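## Task

Slide the blue divider onto the binder rings so that each ring passes through one of its two holes, then shut the rings; the sheets already filed must remain on the rings, a ring must not punch any fresh hole in the divider (that means failure), and the result must hold without the robot supporting it.

## Robot and tools

Robot: two six-joint arms with parallel-jaw grippers, named left_arm and right_arm, facing each other across a table. The names do not refer to image sides. Root link of left_arm sits at (-0.019, +0.455, +0.062) m with quat_wxyz (+0.843, 0, 0, -0.538); right_arm at (-0.002, -0.445, +0.063) m with quat_wxyz (+0.654, 0, 0, +0.756). Scene frame: origin at table centre, table surface at z = +0.020 m, +z up, left_arm on the +y side. Joints per arm, in column order: waist, shoulder, elbow, wrist pitch, wrist yaw, wrist roll. Stated ranges (rad): waist -3.054..3.054, shoulder 0.000..3.142, elbow 0.000..2.356, wrist pitch -1.571..1.571, wrist yaw -1.571..1.571, wrist roll -3.142..3.142 (true ends may differ by up to 0.010 rad).

Tool execute_actions takes "actions": a list holding zero or one item, plus optional "pictures" (boolean). Empty list: no motion, just a state report. A motion item is {"rows": [...], "steps": n} with n from 1 to 15 control steps of 1/30 s (default 15); at most 15 rows, one row per step, and the final row repeats if steps outnumber rows. A wait item is {"steps": n} with n up to 300; it returns once that many steps have elapsed since the previous result, with your writing time included. A refused call moves nothing.

Each row is a single list of 14 numbers, all within [-1, 1], covering both arms even if one is idle: left_arm's six joint values then its gripper opening, then the same seven for right_arm. The six joint values are offsets, not poses: each is a change relative to that arm's joint angles in the latest result that printed them (before any such result, or for later calls in one reply, relative to where the arm is when the action begins), never relative to the previous row. Scale: 1.0 equals 0.9615 rad for waist, shoulder and elbow, 1.713 rad for wrist pitch, 1.767 rad for wrist yaw, 1.728 rad for wrist roll. A row of zeros is not a pause; it drives the arm back to the reference angles. Requests more than 0.010 rad beyond a joint's range are refused; requests past the real end are clipped and reported as "joint sent to its limit" (possibly about an earlier action). The gripper value is an absolute opening: +1 fully open, empty fingers touch near -0.80, values below that change nothing. Closing from full open takes at least about 0.5 s.

Motion is rate limited: per step the commanded target may lead the measured angle by at most 0.211 rad (waist, shoulder, elbow), 0.213 (wrist pitch), 0.267 (wrist yaw), 0.228 (wrist roll), and targets are shrunk if they would shift the gripper more than 70 mm from where it is. Friction can leave a joint short of its goal, especially at long reach, and tiny moves may not happen; check the reported angles after each move. Arms keep moving toward the last sent row while you think or wait, until they settle or a step is HELD. The simulation runs on while you compose replies.

Results: a state line per arm gives end_effector_position (m) and end_effector_quat_wxyz plus linear/angular velocities in the scene frame; the position is the point between the finger pads, 3–4 cm behind the fingertips, and may be off at long reach. Fingers point along the gripper's +x and close along its y. Joint positions and Joint velocities list each arm's six joints (rad, rad/s) then the pad gap (m; 0.088 fully open). grip_measured is the measured opening on the command scale; to hold something, command an opening well under grip_measured (lower squeezes harder, up to roughly 34 N per pad; each gripper's reading may be off by about 1 mm). Joint torques follow the joint order, include offsets and noise, and are nonzero even in free air. "joint command not followed" means the clearance check altered or blocked targets; HELD marks steps whose row was not (fully) sent. MOTOR HOT warns from 50 °C; at 95 °C an OVER-TEMPERATURE FAULT holds the arm, and if it does not cool the arm loses power and goes limp. TORQUE FAULT: contact torque reaching a joint's load limit (N m: waist 17.2, shoulder 21.3, elbow 21.3, wrist pitch 5.61, wrist yaw 5.59, wrist roll 5.24, held weight included) freezes that arm for 10 s and drops the rest of the call.

Cameras (all 504x504): cam_head_left, cam_head_right, cam_high, cam_low, cam_left_wrist, cam_right_wrist, returned in that order. Wrist cameras are mounted on link_6 and may be slightly offset or tilted.

Other tools: zoom_image {"camera": name, "region": [x0, y0, x1, y1]} in pixels of that camera's latest image, at most 504x504 region, for a finer view. show_instructions (no arguments) shows the scene's reference pages (here a binder manual image). read_manual {"section": "licences"} returns licence text only. finished_scene {"scene": 1 or 2} irreversibly ends that scene, grades it and starts the next; replying without any tool call ends everything.

Avoid: arms colliding or pressing on each other (mounts count), forcing contacts that trigger torque faults, long heavy holds that overheat motors, dropping, slamming or shoving objects, tearing the divider on a ring, and pushing anything off the table. Loose objects may occasionally get nudged by an outside push, so recheck before finishing.

Each tool is called as a command line: name --argument value for each argument, lists and objects as JSON in quotes; but a table of rows of numbers goes row by row, as --pt "numbers of a row", without its own name.

Reference images:

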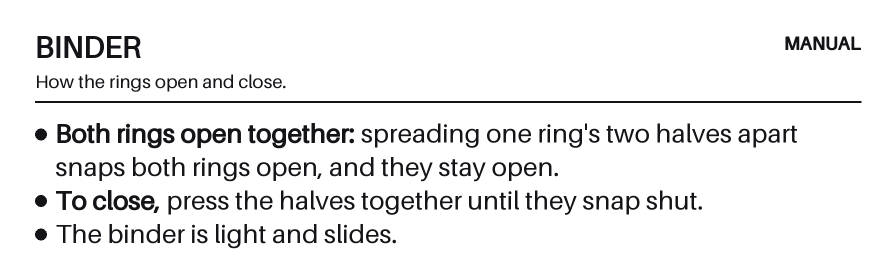

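## Session

execute_actions --actions '[]'

Scene clock: 0.00 s of 4050.00 s.
left_arm: end_effector_position=(+0.1122, +0.1661, +0.3808) grip_measured=+0.856 end_effector_quat_wxyz=(+0.841, -0.011, -0.015, -0.541) end_effector_velocity=(-0.001, -0.001, -0.003) end_effector_angular_velocity=(+0.011, -0.019, -0.009) | right_arm: end_effector_position=(-0.0167, -0.0267, +0.2113) grip_measured=+0.819 end_effector_quat_wxyz=(+0.595, +0.080, +0.616, +0.511) end_effector_velocity=(-0.000, -0.005, -0.007) end_effector_angular_velocity=(-0.025, -0.008, +0.017)
Joint positions: left_arm=[-0.009  0.857  0.647  0.248 -0.002 -0.003  0.081] | right_arm=[-0.232  1.586  1.046 -0.225 -0.348  0.949  0.079]
Joint velocities: left_arm=[-0.002  0.002 -0.007  0.007  0.007  0.022 -0.   ] | right_arm=[-0.002  0.002 -0.007 -0.022 -0.007 -0.022 -0.   ]
Joint torques (N m, as the arm reports them, + toward a larger angle): no reading
Heat: left arm: hottest elbow 24 °C (+0.0 °C/min); right arm: hottest waist 24 °C (+0.0 °C/min).

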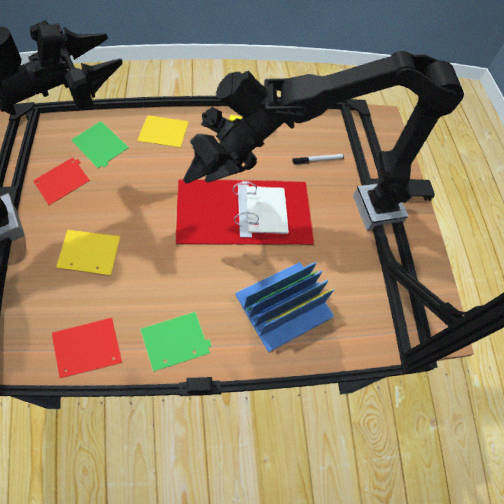

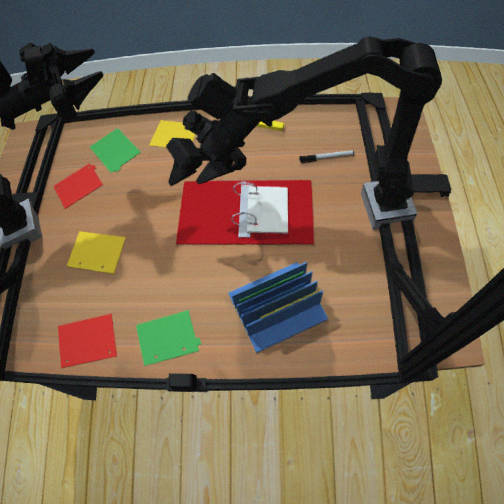

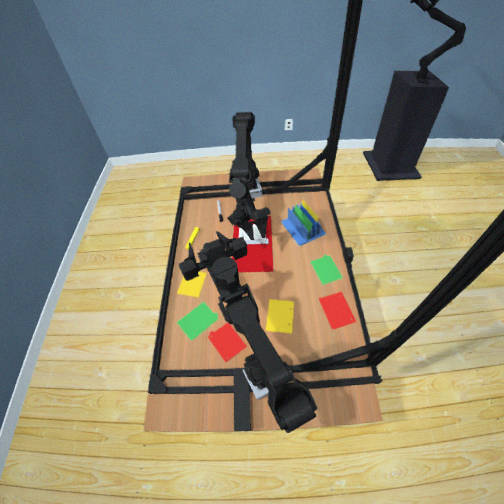

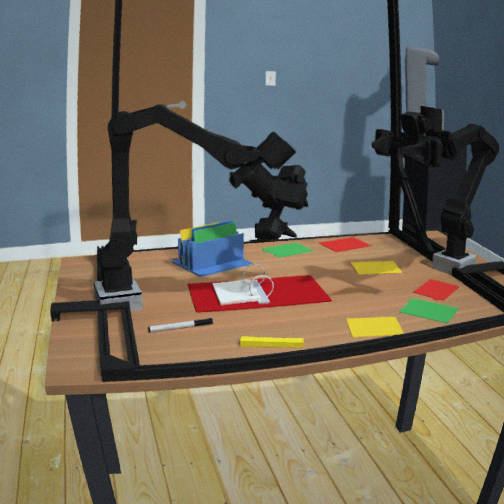

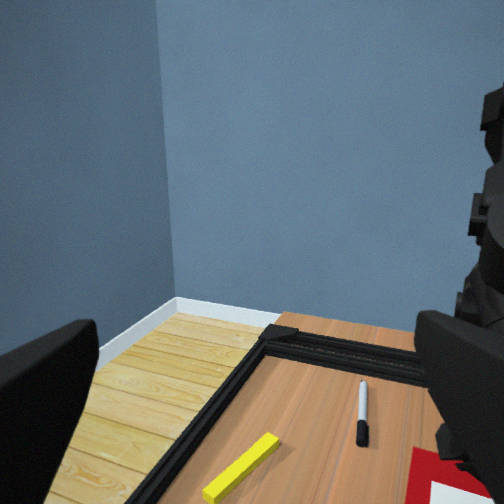

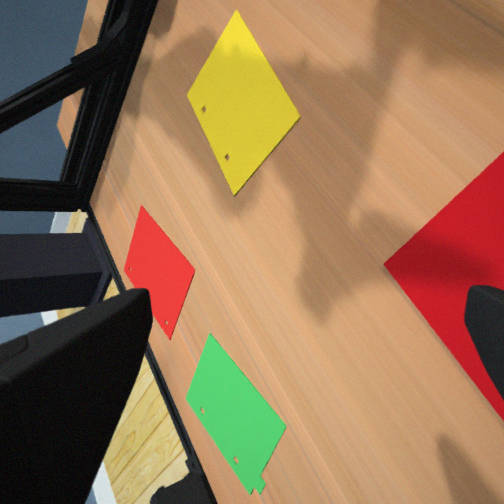

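zoom_image --camera "cam_head_left" --region '[160, 160, 360, 360]'

zoom_image --camera "cam_low" --region '[165, 210, 345, 320]'

zoom_image --camera "cam_high" --region '[220, 190, 340, 280]'

Region (160, 160, 360, 360) of cam_head_left's 504x504 image, scaled by 2.520, with more detail than that image has.

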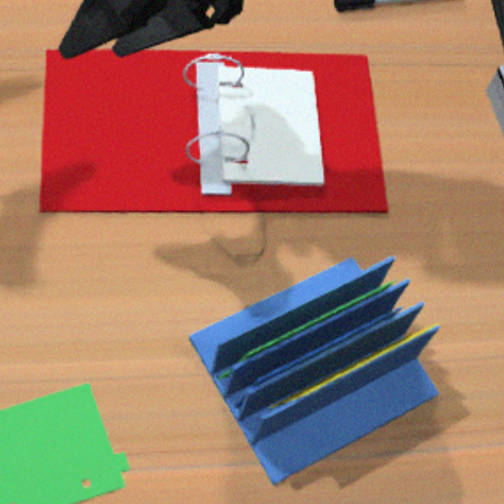

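Region (165, 210, 345, 320) of cam_low's 504x504 image, scaled by 2.800, with more detail than that image has.

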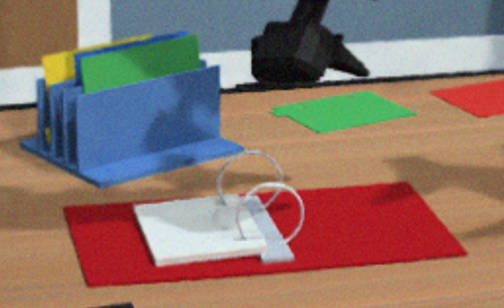

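Region (220, 190, 340, 280) of cam_high's 504x504 image, scaled by 4.200, with more detail than that image has; it fills the top 378 rows of this view, and the rest is white.

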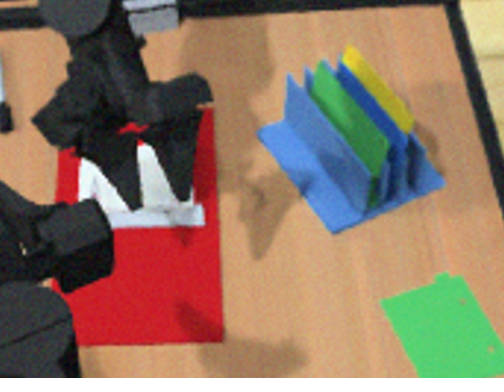

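execute_actions --actions '[{"rows":[[0,0,0,0,0,0,0.85,0.092,0.101,0.293,-0.579,0.197,-0.549,0.8]]}]' --pictures false

execute_actions --actions '[{"steps":20}]'

Scene clock: 9.60 s of 4050.00 s.
left_arm: end_effector_position=(+0.1122, +0.1661, +0.3808) grip_measured=+0.850 end_effector_quat_wxyz=(+0.841, -0.011, -0.015, -0.541) end_effector_velocity=(+0.000, +0.001, +0.001) end_effector_angular_velocity=(-0.010, +0.004, +0.005) | right_arm: end_effector_position=(-0.0024, -0.0838, +0.1891) grip_measured=+0.801 end_effector_quat_wxyz=(+0.609, -0.351, +0.483, +0.522) end_effector_velocity=(+0.002, -0.288, -0.102) end_effector_angular_velocity=(-1.417, -0.484, +1.418)
Joint positions: left_arm=[-0.009  0.857  0.647  0.248 -0.002 -0.003  0.081] | right_arm=[-0.149  1.673  1.307 -0.905 -0.012  0.221  0.078]
Joint velocities: left_arm=[-0.002 -0.002 -0.002  0.007 -0.007 -0.007 -0.   ] | right_arm=[ 0.012  0.046  0.012 -1.399  0.051 -1.487 -0.   ]
Joint torques (N m, as the arm reports them, + toward a larger angle): left_arm=[-0.01 -1.91  8.59  1.98  0.01  0.  ] | right_arm=[ 0.46 -6.31  6.73  0.87  0.14 -0.08]
Heat: left arm: hottest elbow 26 °C (+12.5 °C/min); right arm: hottest waist 24 °C (+0.0 °C/min).
Steps of this call (steps 1 to 90: nothing new was sent; then 6.10 s passed at rest; steps 91 to 105: all 15 steps of this action). Readings (joint positions):
91: left_arm=[-0.009 0.857 0.647 0.248 -0.002 -0.003] | right_arm=[-0.228 1.592 1.063 -0.255 -0.320 0.922]
92: left_arm=[-0.009 0.857 0.647 0.248 -0.002 -0.003] | right_arm=[-0.213 1.608 1.101 -0.311 -0.254 0.870]
94: left_arm=[-0.009 0.857 0.647 0.248 -0.002 -0.003] | right_arm=[-0.183 1.645 1.184 -0.395 -0.152 0.769]
98: left_arm=[-0.009 0.857 0.647 0.248 -0.002 -0.003] | right_arm=[-0.154 1.660 1.278 -0.579 -0.056 0.568]
105: the state above

Scene clock: 10.27 s of 4050.00 s.
left_arm: end_effector_position=(+0.1122, +0.1661, +0.3808) grip_measured=+0.850 end_effector_quat_wxyz=(+0.841, -0.011, -0.015, -0.541) end_effector_velocity=(+0.003, +0.003, -0.003) end_effector_angular_velocity=(+0.009, -0.003, +0.025) | right_arm: end_effector_position=(-0.0021, -0.1483, +0.1804) grip_measured=+0.800 end_effector_quat_wxyz=(+0.499, -0.498, +0.504, +0.499) end_effector_velocity=(+0.002, -0.009, -0.001) end_effector_angular_velocity=(-0.041, -0.007, +0.020)
Joint positions: left_arm=[-0.009  0.857  0.647  0.248 -0.002 -0.003  0.081] | right_arm=[-0.147  1.676  1.314 -1.213 -0.005  0.004  0.078]
Joint velocities: left_arm=[ 0.002 -0.007 -0.007 -0.007 -0.022  0.007 -0.   ] | right_arm=[-0.002  0.002 -0.002 -0.037  0.007 -0.022 -0.   ]
Joint torques (N m, as the arm reports them, + toward a larger angle): left_arm=[-0.03 -1.89  8.57  1.99  0.01  0.01] | right_arm=[ 0.36 -5.67  5.95  0.34  0.14 -0.08]
Heat: left arm: hottest elbow 26 °C (+11.7 °C/min); right arm: hottest waist 24 °C (+0.0 °C/min).
Steps of this call (steps 1 to 20: the robot went on to your last target). Readings (joint positions):
1: left_arm=[-0.009 0.857 0.647 0.248 -0.002 -0.003] | right_arm=[-0.148 1.674 1.308 -0.951 -0.011 0.172]
2: left_arm=[-0.009 0.857 0.647 0.248 -0.002 -0.003] | right_arm=[-0.148 1.675 1.309 -0.998 -0.010 0.131]
4: left_arm=[-0.009 0.857 0.647 0.248 -0.002 -0.003] | right_arm=[-0.147 1.675 1.310 -1.088 -0.008 0.077]
8: left_arm=[-0.009 0.857 0.647 0.248 -0.002 -0.003] | right_arm=[-0.147 1.675 1.311 -1.172 -0.006 0.028]
20: the state above

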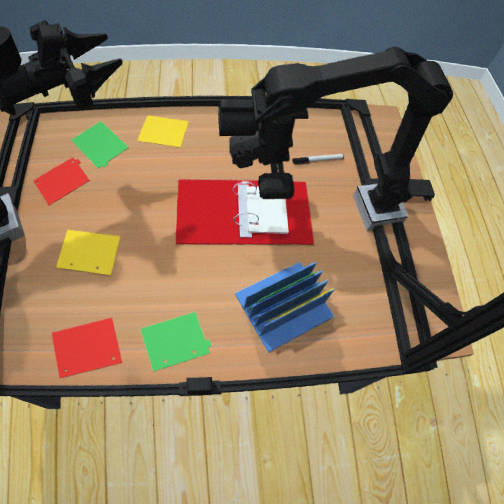

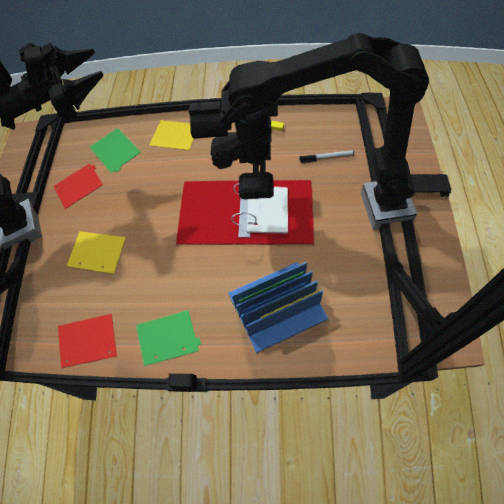

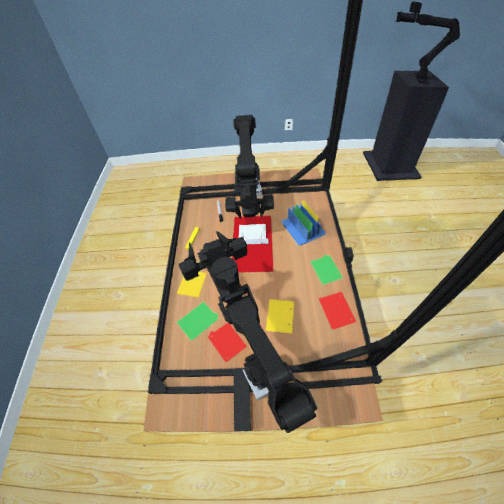

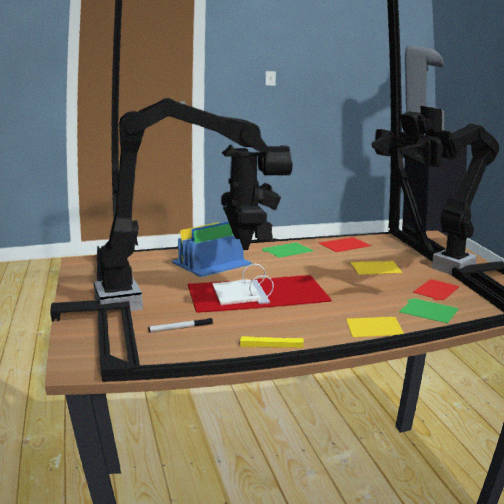

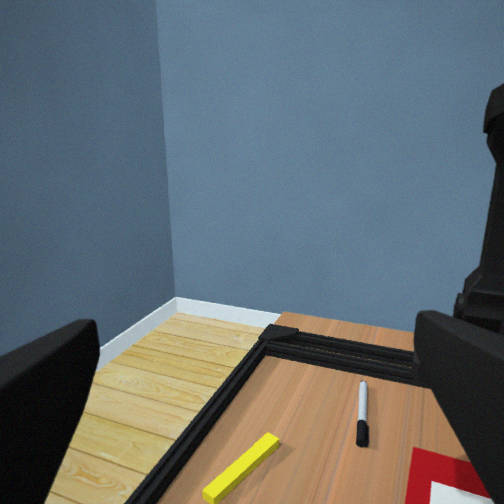

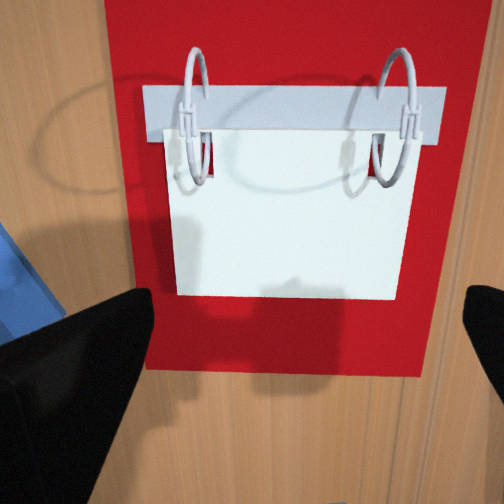

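execute_actions --actions '[{"rows":[[0,-0.85,-0.64,-0.14,0,0,0.85,-0.63,0.3,0.263,-0.082,-0.456,-1,-0.9]]}]' --pictures false

execute_actions --actions '[{"steps":30}]' --pictures false

execute_actions --actions '[{"rows":[[0,0,0,0,0,0,0.85,0,0.40,0.01,0,0,-0.343,-0.9]]}]' --pictures false

execute_actions --actions '[{"steps":20}]'

Scene clock: 22.07 s of 4050.00 s.
left_arm: end_effector_position=(+0.0764, +0.2451, +0.2270) grip_measured=+0.850 end_effector_quat_wxyz=(+0.839, +0.033, +0.053, -0.540) end_effector_velocity=(-0.037, +0.076, -0.079) end_effector_angular_velocity=(-0.461, -0.184, -0.012) | right_arm: end_effector_position=(+0.0963, -0.1088, +0.1961) grip_measured=-0.814 end_effector_quat_wxyz=(+0.354, -0.239, +0.536, +0.728) end_effector_velocity=(+0.096, +0.003, +0.065) end_effector_angular_velocity=(+1.239, +0.033, +0.583)
Joint positions: left_arm=[-0.009  0.236  0.103  0.009 -0.002 -0.003  0.081] | right_arm=[-0.722  1.95   1.552 -1.348 -0.74  -0.728  0.   ]
Joint velocities: left_arm=[-0.007 -1.316 -0.711 -0.11   0.007 -0.022 -0.   ] | right_arm=[-0.408 -0.002  0.051 -0.037 -0.52  -1.487  0.   ]
Joint torques (N m, as the arm reports them, + toward a larger angle): left_arm=[-0.04 -0.51  9.26  2.44  0.    0.01] | right_arm=[ 2.11 -6.98  5.08 -0.04 -0.71 -0.15]
Heat: left arm: hottest elbow 28 °C (+10.9 °C/min); right arm: hottest elbow 26 °C (+5.4 °C/min).
Steps of this call (steps 1 to 15: the robot went on to your last target; steps 16 to 90: nothing new was sent; then 8.30 s passed at rest; steps 91 to 105: all 15 steps of this action). Readings (joint positions):
91: left_arm=[-0.009 0.844 0.637 0.237 -0.002 -0.003] | right_arm=[-0.158 1.698 1.337 -1.246 -0.041 -0.032]
92: left_arm=[-0.009 0.813 0.614 0.198 -0.002 -0.003] | right_arm=[-0.194 1.735 1.383 -1.283 -0.110 -0.087]
94: left_arm=[-0.009 0.729 0.542 0.130 -0.002 -0.003] | right_arm=[-0.283 1.821 1.466 -1.291 -0.222 -0.185]
98: left_arm=[-0.009 0.555 0.375 0.053 -0.002 -0.003] | right_arm=[-0.468 1.925 1.521 -1.333 -0.447 -0.382]
105: the state above

Scene clock: 23.07 s of 4050.00 s.
left_arm: end_effector_position=(+0.0717, +0.2555, +0.2407) grip_measured=+0.850 end_effector_quat_wxyz=(+0.841, -0.005, -0.005, -0.541) end_effector_velocity=(-0.000, -0.000, -0.002) end_effector_angular_velocity=(+0.004, +0.010, -0.000) | right_arm: end_effector_position=(+0.1002, -0.1067, +0.2020) grip_measured=-0.814 end_effector_quat_wxyz=(+0.218, -0.347, +0.125, +0.904) end_effector_velocity=(-0.001, -0.001, +0.001) end_effector_angular_velocity=(+0.022, -0.001, +0.021)
Joint positions: left_arm=[-0.009  0.045  0.047  0.011 -0.002 -0.003  0.081] | right_arm=[-0.749  1.954  1.554 -1.352 -0.805 -1.718  0.   ]
Joint velocities: left_arm=[-0.007 -0.002 -0.002 -0.007 -0.007 -0.007 -0.   ] | right_arm=[-0.002 -0.002 -0.002 -0.007 -0.007 -0.037  0.   ]
Joint torques (N m, as the arm reports them, + toward a larger angle): left_arm=[-0.02  0.38  6.49  1.79  0.    0.01] | right_arm=[-0.31 -7.02  5.53 -0.03 -0.68 -0.06]
Heat: left arm: hottest elbow 28 °C (+10.4 °C/min); right arm: hottest elbow 26 °C (+5.2 °C/min).
Steps of this call (steps 1 to 30: the robot went on to your last target). Readings (joint positions):
1: left_arm=[-0.009 0.194 0.084 0.008 -0.002 -0.003] | right_arm=[-0.733 1.950 1.553 -1.349 -0.755 -0.778]
2: left_arm=[-0.009 0.156 0.072 0.008 -0.002 -0.003] | right_arm=[-0.738 1.950 1.554 -1.349 -0.767 -0.827]
4: left_arm=[-0.009 0.105 0.065 0.010 -0.002 -0.003] | right_arm=[-0.741 1.952 1.554 -1.351 -0.783 -0.927]
8: left_arm=[-0.009 0.063 0.057 0.011 -0.002 -0.003] | right_arm=[-0.744 1.954 1.554 -1.351 -0.798 -1.127]
30: the state above

Scene clock: 23.57 s of 4050.00 s.
left_arm: end_effector_position=(+0.0717, +0.2554, +0.2405) grip_measured=+0.850 end_effector_quat_wxyz=(+0.841, -0.005, -0.005, -0.541) end_effector_velocity=(+0.002, +0.000, -0.000) end_effector_angular_velocity=(-0.005, +0.006, +0.015) | right_arm: end_effector_position=(+0.0966, -0.1118, +0.0867) grip_measured=-0.814 end_effector_quat_wxyz=(+0.067, -0.312, +0.017, +0.947) end_effector_velocity=(-0.003, -0.001, +0.001) end_effector_angular_velocity=(+0.186, -0.016, +0.142)
Joint positions: left_arm=[-0.009  0.045  0.047  0.011 -0.002 -0.003  0.081] | right_arm=[-0.749  2.321  1.561 -1.351 -0.805 -2.276  0.   ]
Joint velocities: left_arm=[-0.007  0.002 -0.002  0.007 -0.022 -0.007 -0.   ] | right_arm=[ 0.002 -0.002 -0.007 -0.007 -0.007 -0.242  0.   ]
Joint torques (N m, as the arm reports them, + toward a larger angle): left_arm=[0.   0.91 8.37 2.   0.   0.01] | right_arm=[ 0.04 -8.04  3.47 -0.53 -0.39 -0.12]
Heat: left arm: hottest elbow 28 °C (+10.2 °C/min); right arm: hottest elbow 26 °C (+5.1 °C/min).
Steps of this call (steps 1 to 15: all 15 steps of this action). Readings (joint positions):
1: left_arm=[-0.009 0.045 0.047 0.011 -0.002 -0.003] | right_arm=[-0.749 1.971 1.555 -1.356 -0.805 -1.748]
2: left_arm=[-0.009 0.045 0.047 0.011 -0.002 -0.003] | right_arm=[-0.749 1.996 1.563 -1.359 -0.810 -1.802]
4: left_arm=[-0.009 0.045 0.047 0.011 -0.002 -0.003] | right_arm=[-0.749 2.073 1.571 -1.351 -0.812 -1.900]
8: left_arm=[-0.009 0.045 0.047 0.011 -0.002 -0.003] | right_arm=[-0.749 2.251 1.568 -1.350 -0.808 -2.097]
15: the state above

Scene clock: 24.23 s of 4050.00 s.
left_arm: end_effector_position=(+0.0717, +0.2555, +0.2407) grip_measured=+0.850 end_effector_quat_wxyz=(+0.841, -0.005, -0.005, -0.541) end_effector_velocity=(+0.001, +0.000, -0.002) end_effector_angular_velocity=(+0.010, -0.004, +0.005) | right_arm: end_effector_position=(+0.0963, -0.1122, +0.0848) grip_measured=-0.814 end_effector_quat_wxyz=(+0.061, -0.312, +0.005, +0.948) end_effector_velocity=(+0.001, +0.001, +0.000) end_effector_angular_velocity=(+0.015, +0.000, -0.002)
Joint positions: left_arm=[-0.009  0.045  0.047  0.011 -0.002 -0.003  0.081] | right_arm=[-0.749  2.328  1.561 -1.351 -0.806 -2.308  0.   ]
Joint velocities: left_arm=[-0.002 -0.002 -0.002 -0.007 -0.007  0.007  0.   ] | right_arm=[-0.002 -0.002 -0.002  0.007 -0.007 -0.007  0.   ]
Joint torques (N m, as the arm reports them, + toward a larger angle): left_arm=[-0.03  0.89  8.38  2.    0.    0.  ] | right_arm=[ 0.03 -8.02  3.46 -0.54 -0.39 -0.08]
Heat: left arm: hottest elbow 28 °C (+9.9 °C/min); right arm: hottest elbow 26 °C (+5.0 °C/min).
Steps of this call (steps 1 to 20: the robot went on to your last target). Readings (joint positions):
1: left_arm=[-0.009 0.045 0.047 0.011 -0.002 -0.003] | right_arm=[-0.749 2.321 1.561 -1.351 -0.805 -2.284]
2: left_arm=[-0.009 0.045 0.047 0.011 -0.002 -0.003] | right_arm=[-0.749 2.322 1.561 -1.351 -0.805 -2.290]
4: left_arm=[-0.009 0.045 0.047 0.011 -0.002 -0.003] | right_arm=[-0.749 2.325 1.561 -1.351 -0.806 -2.297]
8: left_arm=[-0.009 0.045 0.047 0.011 -0.002 -0.003] | right_arm=[-0.749 2.327 1.561 -1.351 -0.806 -2.304]
20: the state above

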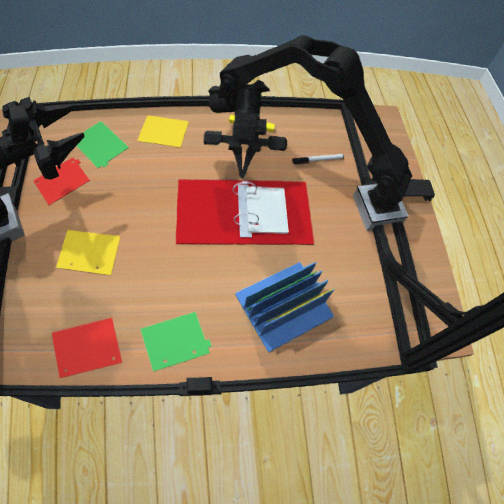

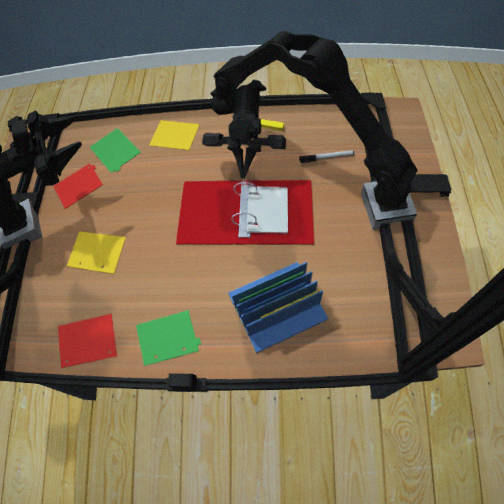

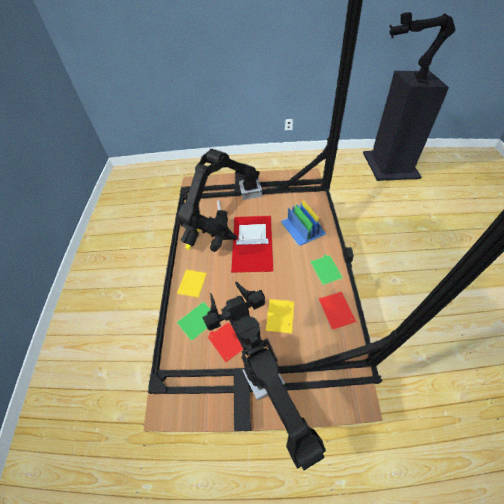

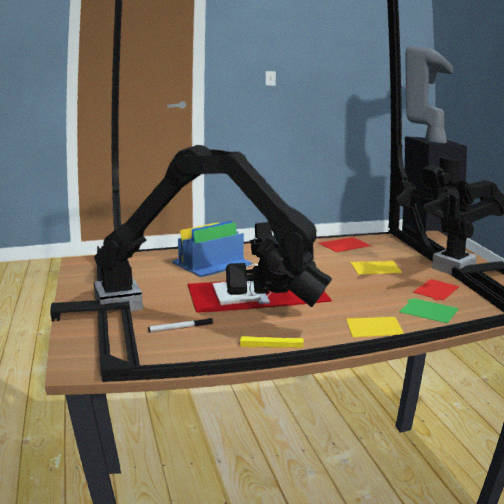

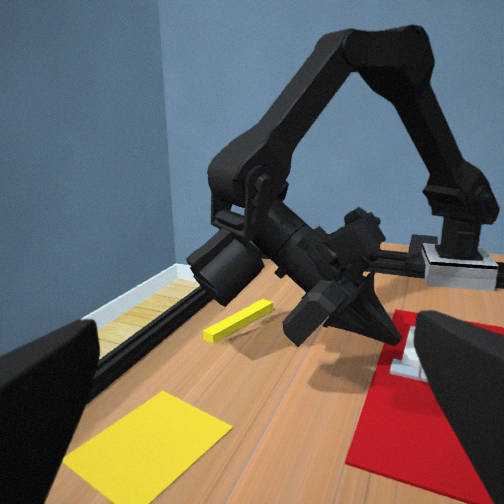

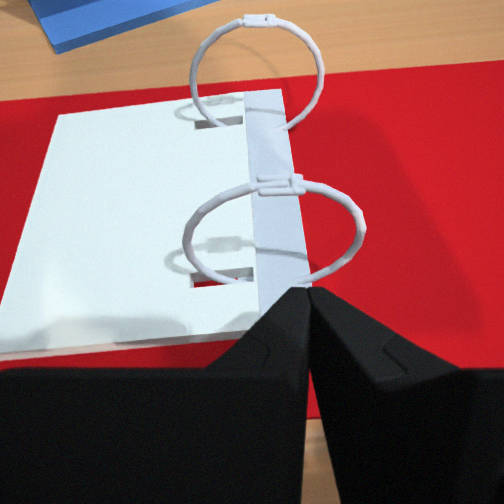

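execute_actions --actions '[{"rows":[[0,0,0,0,0,0,0.85,0,0.045,-0.025,0,0,0,-0.9],[0,0,0,0,0,0,0.85,0,0.045,-0.025,0,0,0,-0.9],[0,0,0,0,0,0,0.85,0,0.045,-0.025,0,0,0,-0.9],[0,0,0,0,0,0,0.85,0,0.045,-0.025,0,0,0,-0.9],[0,0,0,0,0,0,0.85,0.04,0.045,-0.025,0,0,0,-0.9],[0,0,0,0,0,0,0.85,0.08,0.045,-0.025,0,0,0,-0.9],[0,0,0,0,0,0,0.85,0.125,0.045,-0.025,0,0,0,-0.9]]}]' --pictures false

execute_actions --actions '[{"steps":12}]'

Scene clock: 27.87 s of 4050.00 s.
left_arm: end_effector_position=(+0.0717, +0.2555, +0.2407) grip_measured=+0.850 end_effector_quat_wxyz=(+0.841, -0.005, -0.005, -0.541) end_effector_velocity=(+0.001, -0.000, -0.005) end_effector_angular_velocity=(+0.008, +0.012, +0.005) | right_arm: end_effector_position=(+0.0539, -0.1099, +0.0720) grip_measured=-0.814 end_effector_quat_wxyz=(-0.002, -0.302, +0.008, +0.953) end_effector_velocity=(-0.003, -0.003, +0.001) end_effector_angular_velocity=(-0.006, +0.013, +0.003)
Joint positions: left_arm=[-0.009  0.045  0.047  0.011 -0.002 -0.003  0.081] | right_arm=[-0.633  2.361  1.545 -1.349 -0.802 -2.308  0.   ]
Joint velocities: left_arm=[-0.002 -0.002 -0.007 -0.007 -0.007 -0.007 -0.   ] | right_arm=[ 0.002 -0.002 -0.012 -0.007 -0.007 -0.007  0.   ]
Joint torques (N m, as the arm reports them, + toward a larger angle): left_arm=[-0.01  0.87  8.33  2.    0.01  0.01] | right_arm=[-0.13 -8.22  2.26 -0.58 -0.53 -0.02]
Heat: left arm: hottest elbow 29 °C (+10.8 °C/min); right arm: hottest elbow 26 °C (+4.3 °C/min).
Steps of this call (steps 1 to 15: the robot went on to your last target; steps 16 to 90: nothing new was sent; then 0.13 s passed at rest; steps 91 to 105: all 15 steps of this action). Readings (joint positions):
91: left_arm=[-0.009 0.045 0.047 0.011 -0.002 -0.003] | right_arm=[-0.749 2.331 1.561 -1.351 -0.806 -2.308]
92: left_arm=[-0.009 0.045 0.047 0.011 -0.002 -0.003] | right_arm=[-0.749 2.335 1.560 -1.351 -0.805 -2.308]
94: left_arm=[-0.009 0.045 0.047 0.011 -0.002 -0.003] | right_arm=[-0.749 2.344 1.556 -1.351 -0.805 -2.308]
98: left_arm=[-0.009 0.045 0.047 0.011 -0.002 -0.003] | right_arm=[-0.712 2.360 1.547 -1.351 -0.806 -2.308]
105: the state above

Scene clock: 28.27 s of 4050.00 s.
left_arm: end_effector_position=(+0.0717, +0.2555, +0.2407) grip_measured=+0.850 end_effector_quat_wxyz=(+0.841, -0.005, -0.005, -0.541) end_effector_velocity=(-0.003, -0.000, +0.001) end_effector_angular_velocity=(-0.005, +0.006, -0.015) | right_arm: end_effector_position=(+0.0539, -0.1100, +0.0720) grip_measured=-0.814 end_effector_quat_wxyz=(-0.002, -0.302, +0.008, +0.953) end_effector_velocity=(+0.000, +0.001, -0.001) end_effector_angular_velocity=(+0.011, +0.004, -0.002)
Joint positions: left_arm=[-0.009  0.045  0.047  0.011 -0.002 -0.003  0.081] | right_arm=[-0.633  2.361  1.545 -1.349 -0.802 -2.308  0.   ]
Joint velocities: left_arm=[-0.007 -0.007  0.002 -0.007  0.007 -0.007 -0.   ] | right_arm=[-0.002  0.002 -0.002  0.007 -0.007 -0.007  0.   ]
Joint torques (N m, as the arm reports them, + toward a larger angle): left_arm=[-0.04  0.93  8.35  2.    0.01  0.  ] | right_arm=[ 0.41 -8.19  2.16 -0.58 -0.52 -0.01]
Heat: left arm: hottest elbow 29 °C (+10.6 °C/min); right arm: hottest elbow 26 °C (+4.2 °C/min).
Steps of this call (steps 1 to 12: the robot went on to your last target). Readings (joint positions):
1: left_arm=[-0.009 0.045 0.047 0.011 -0.002 -0.003] | right_arm=[-0.633 2.361 1.545 -1.349 -0.802 -2.308]
2: left_arm=[-0.009 0.045 0.047 0.011 -0.002 -0.003] | right_arm=[-0.633 2.361 1.545 -1.349 -0.802 -2.308]
4: left_arm=[-0.009 0.045 0.047 0.011 -0.002 -0.003] | right_arm=[-0.633 2.361 1.545 -1.349 -0.802 -2.308]
8: left_arm=[-0.009 0.045 0.047 0.011 -0.002 -0.003] | right_arm=[-0.633 2.361 1.545 -1.349 -0.802 -2.308]
12: the state above

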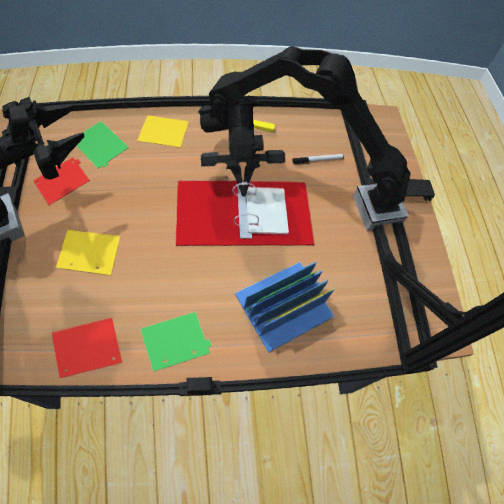

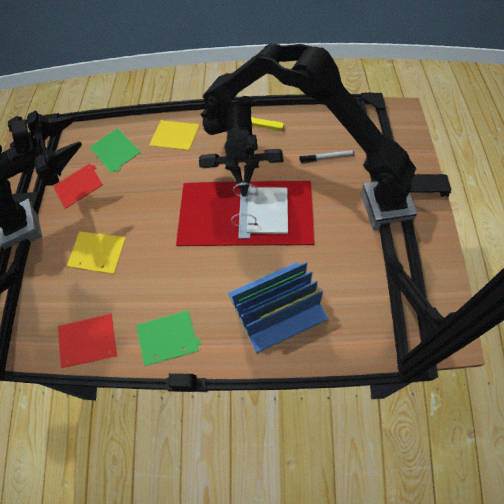

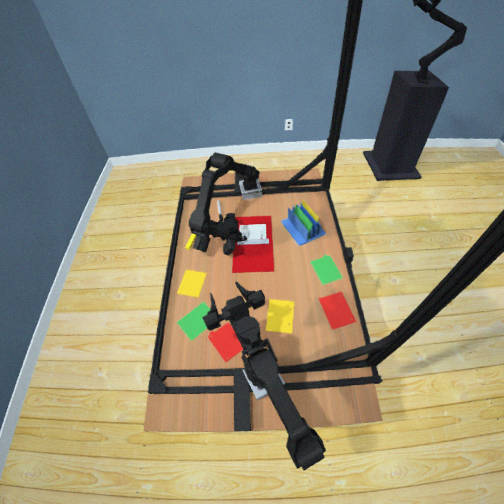

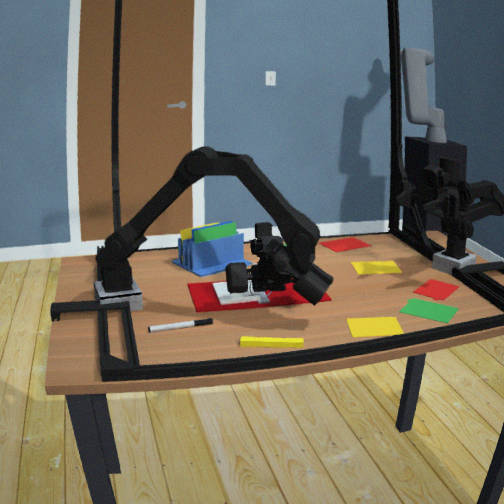

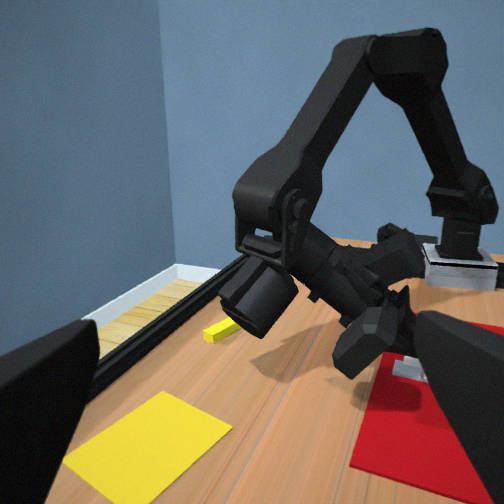

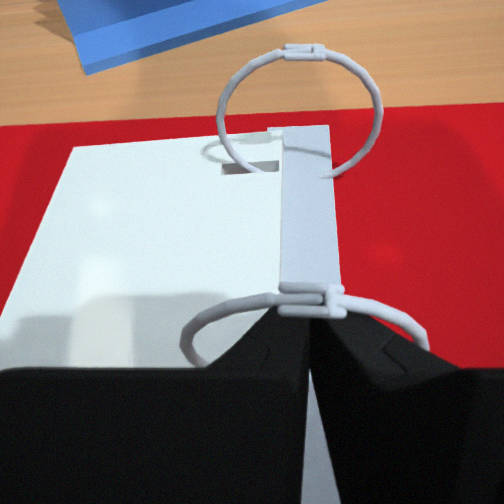

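execute_actions --actions '[{"rows":[[0,0,0,0,0,0,0.85,0,0.038,0.012,0,0,0,-0.8],[0,0,0,0,0,0,0.85,0,0.038,0.012,0,0,0,-0.8],[0,0,0,0,0,0,0.85,0,0.038,0.012,0,0,0,-0.8],[0,0,0,0,0,0,0.85,0,0.038,0.012,0,0,0,-0.8],[0,0,0,0,0,0,0.85,0,0.038,0.012,0,0,0,-0.7],[0,0,0,0,0,0,0.85,0,0.038,0.012,0,0,0,-0.6],[0,0,0,0,0,0,0.85,0,0.038,0.012,0,0,0,-0.5],[0,0,0,0,0,0,0.85,0,0.038,0.012,0,0,0,-0.4],[0,0,0,0,0,0,0.85,0,0.038,0.012,0,0,0,-0.3],[0,0,0,0,0,0,0.85,0,0.038,0.012,0,0,0,-0.2],[0,0,0,0,0,0,0.85,0,0.038,0.012,0,0,0,-0.1],[0,0,0,0,0,0,0.85,0,0.038,0.012,0,0,0,0.05]]}]'

Scene clock: 30.47 s of 4050.00 s.
left_arm: end_effector_position=(+0.0717, +0.2555, +0.2407) grip_measured=+0.850 end_effector_quat_wxyz=(+0.841, -0.005, -0.005, -0.541) end_effector_velocity=(-0.001, -0.001, -0.005) end_effector_angular_velocity=(+0.023, +0.002, -0.010) | right_arm: end_effector_position=(+0.0532, -0.1122, +0.0636) grip_measured=-0.112 end_effector_quat_wxyz=(-0.005, -0.297, +0.019, +0.955) end_effector_velocity=(-0.000, +0.003, +0.002) end_effector_angular_velocity=(+0.033, +0.013, -0.003)
Joint positions: left_arm=[-0.009  0.045  0.047  0.011 -0.002 -0.003  0.081] | right_arm=[-0.634  2.389  1.546 -1.349 -0.8   -2.307  0.034]
Joint velocities: left_arm=[-0.002 -0.002 -0.002 -0.022  0.007  0.007  0.   ] | right_arm=[-0.002 -0.002 -0.002  0.007 -0.022 -0.022  0.073]
Joint torques (N m, as the arm reports them, + toward a larger angle): left_arm=[-0.01  0.89  8.32  1.98  0.01  0.02] | right_arm=[ 0.11 -8.35  3.89 -0.61 -0.41  0.  ]
Heat: left arm: hottest elbow 29 °C (+9.8 °C/min); right arm: hottest elbow 26 °C (+3.9 °C/min).
Steps of this call (steps 1 to 15: the robot went on to your last target; steps 16 to 51: nothing new was sent; steps 52 to 66: all 15 steps of this action). Readings (joint positions):
52: left_arm=[-0.009 0.045 0.047 0.011 -0.002 -0.003] | right_arm=[-0.633 2.364 1.545 -1.350 -0.802 -2.308]
53: left_arm=[-0.009 0.045 0.047 0.011 -0.002 -0.003] | right_arm=[-0.633 2.367 1.545 -1.349 -0.802 -2.308]
55: left_arm=[-0.009 0.045 0.047 0.011 -0.002 -0.003] | right_arm=[-0.633 2.375 1.545 -1.349 -0.802 -2.308]
59: left_arm=[-0.009 0.045 0.047 0.011 -0.002 -0.003] | right_arm=[-0.633 2.387 1.545 -1.350 -0.802 -2.308]
66: the state above

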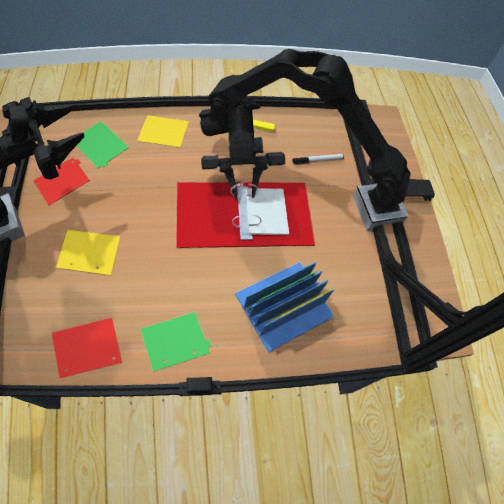

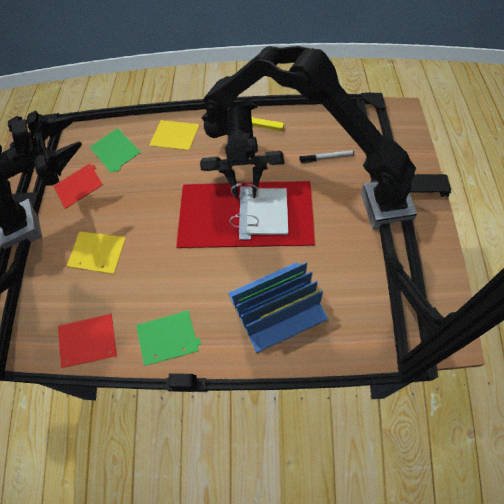

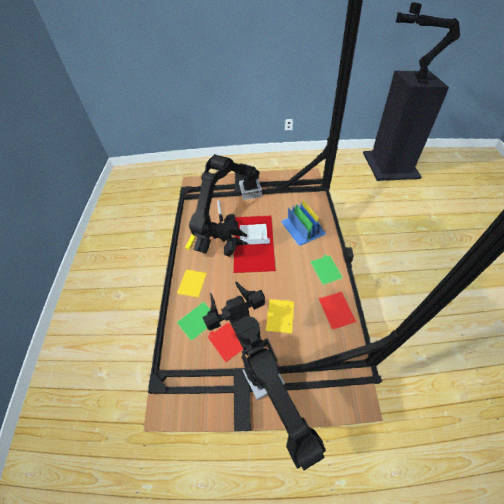

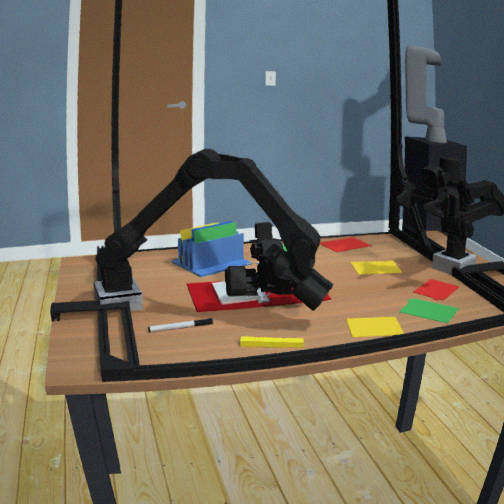

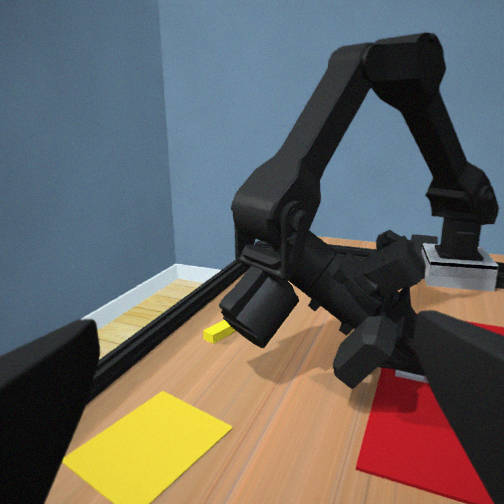

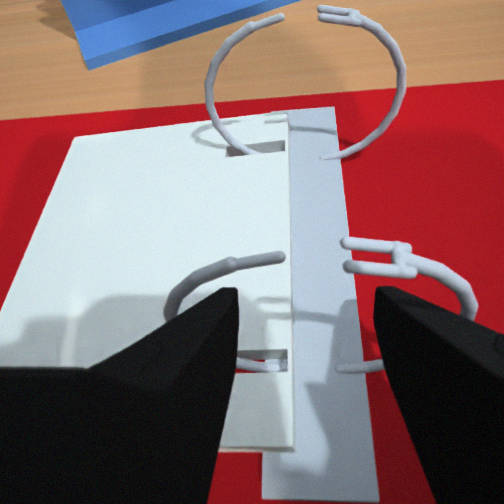

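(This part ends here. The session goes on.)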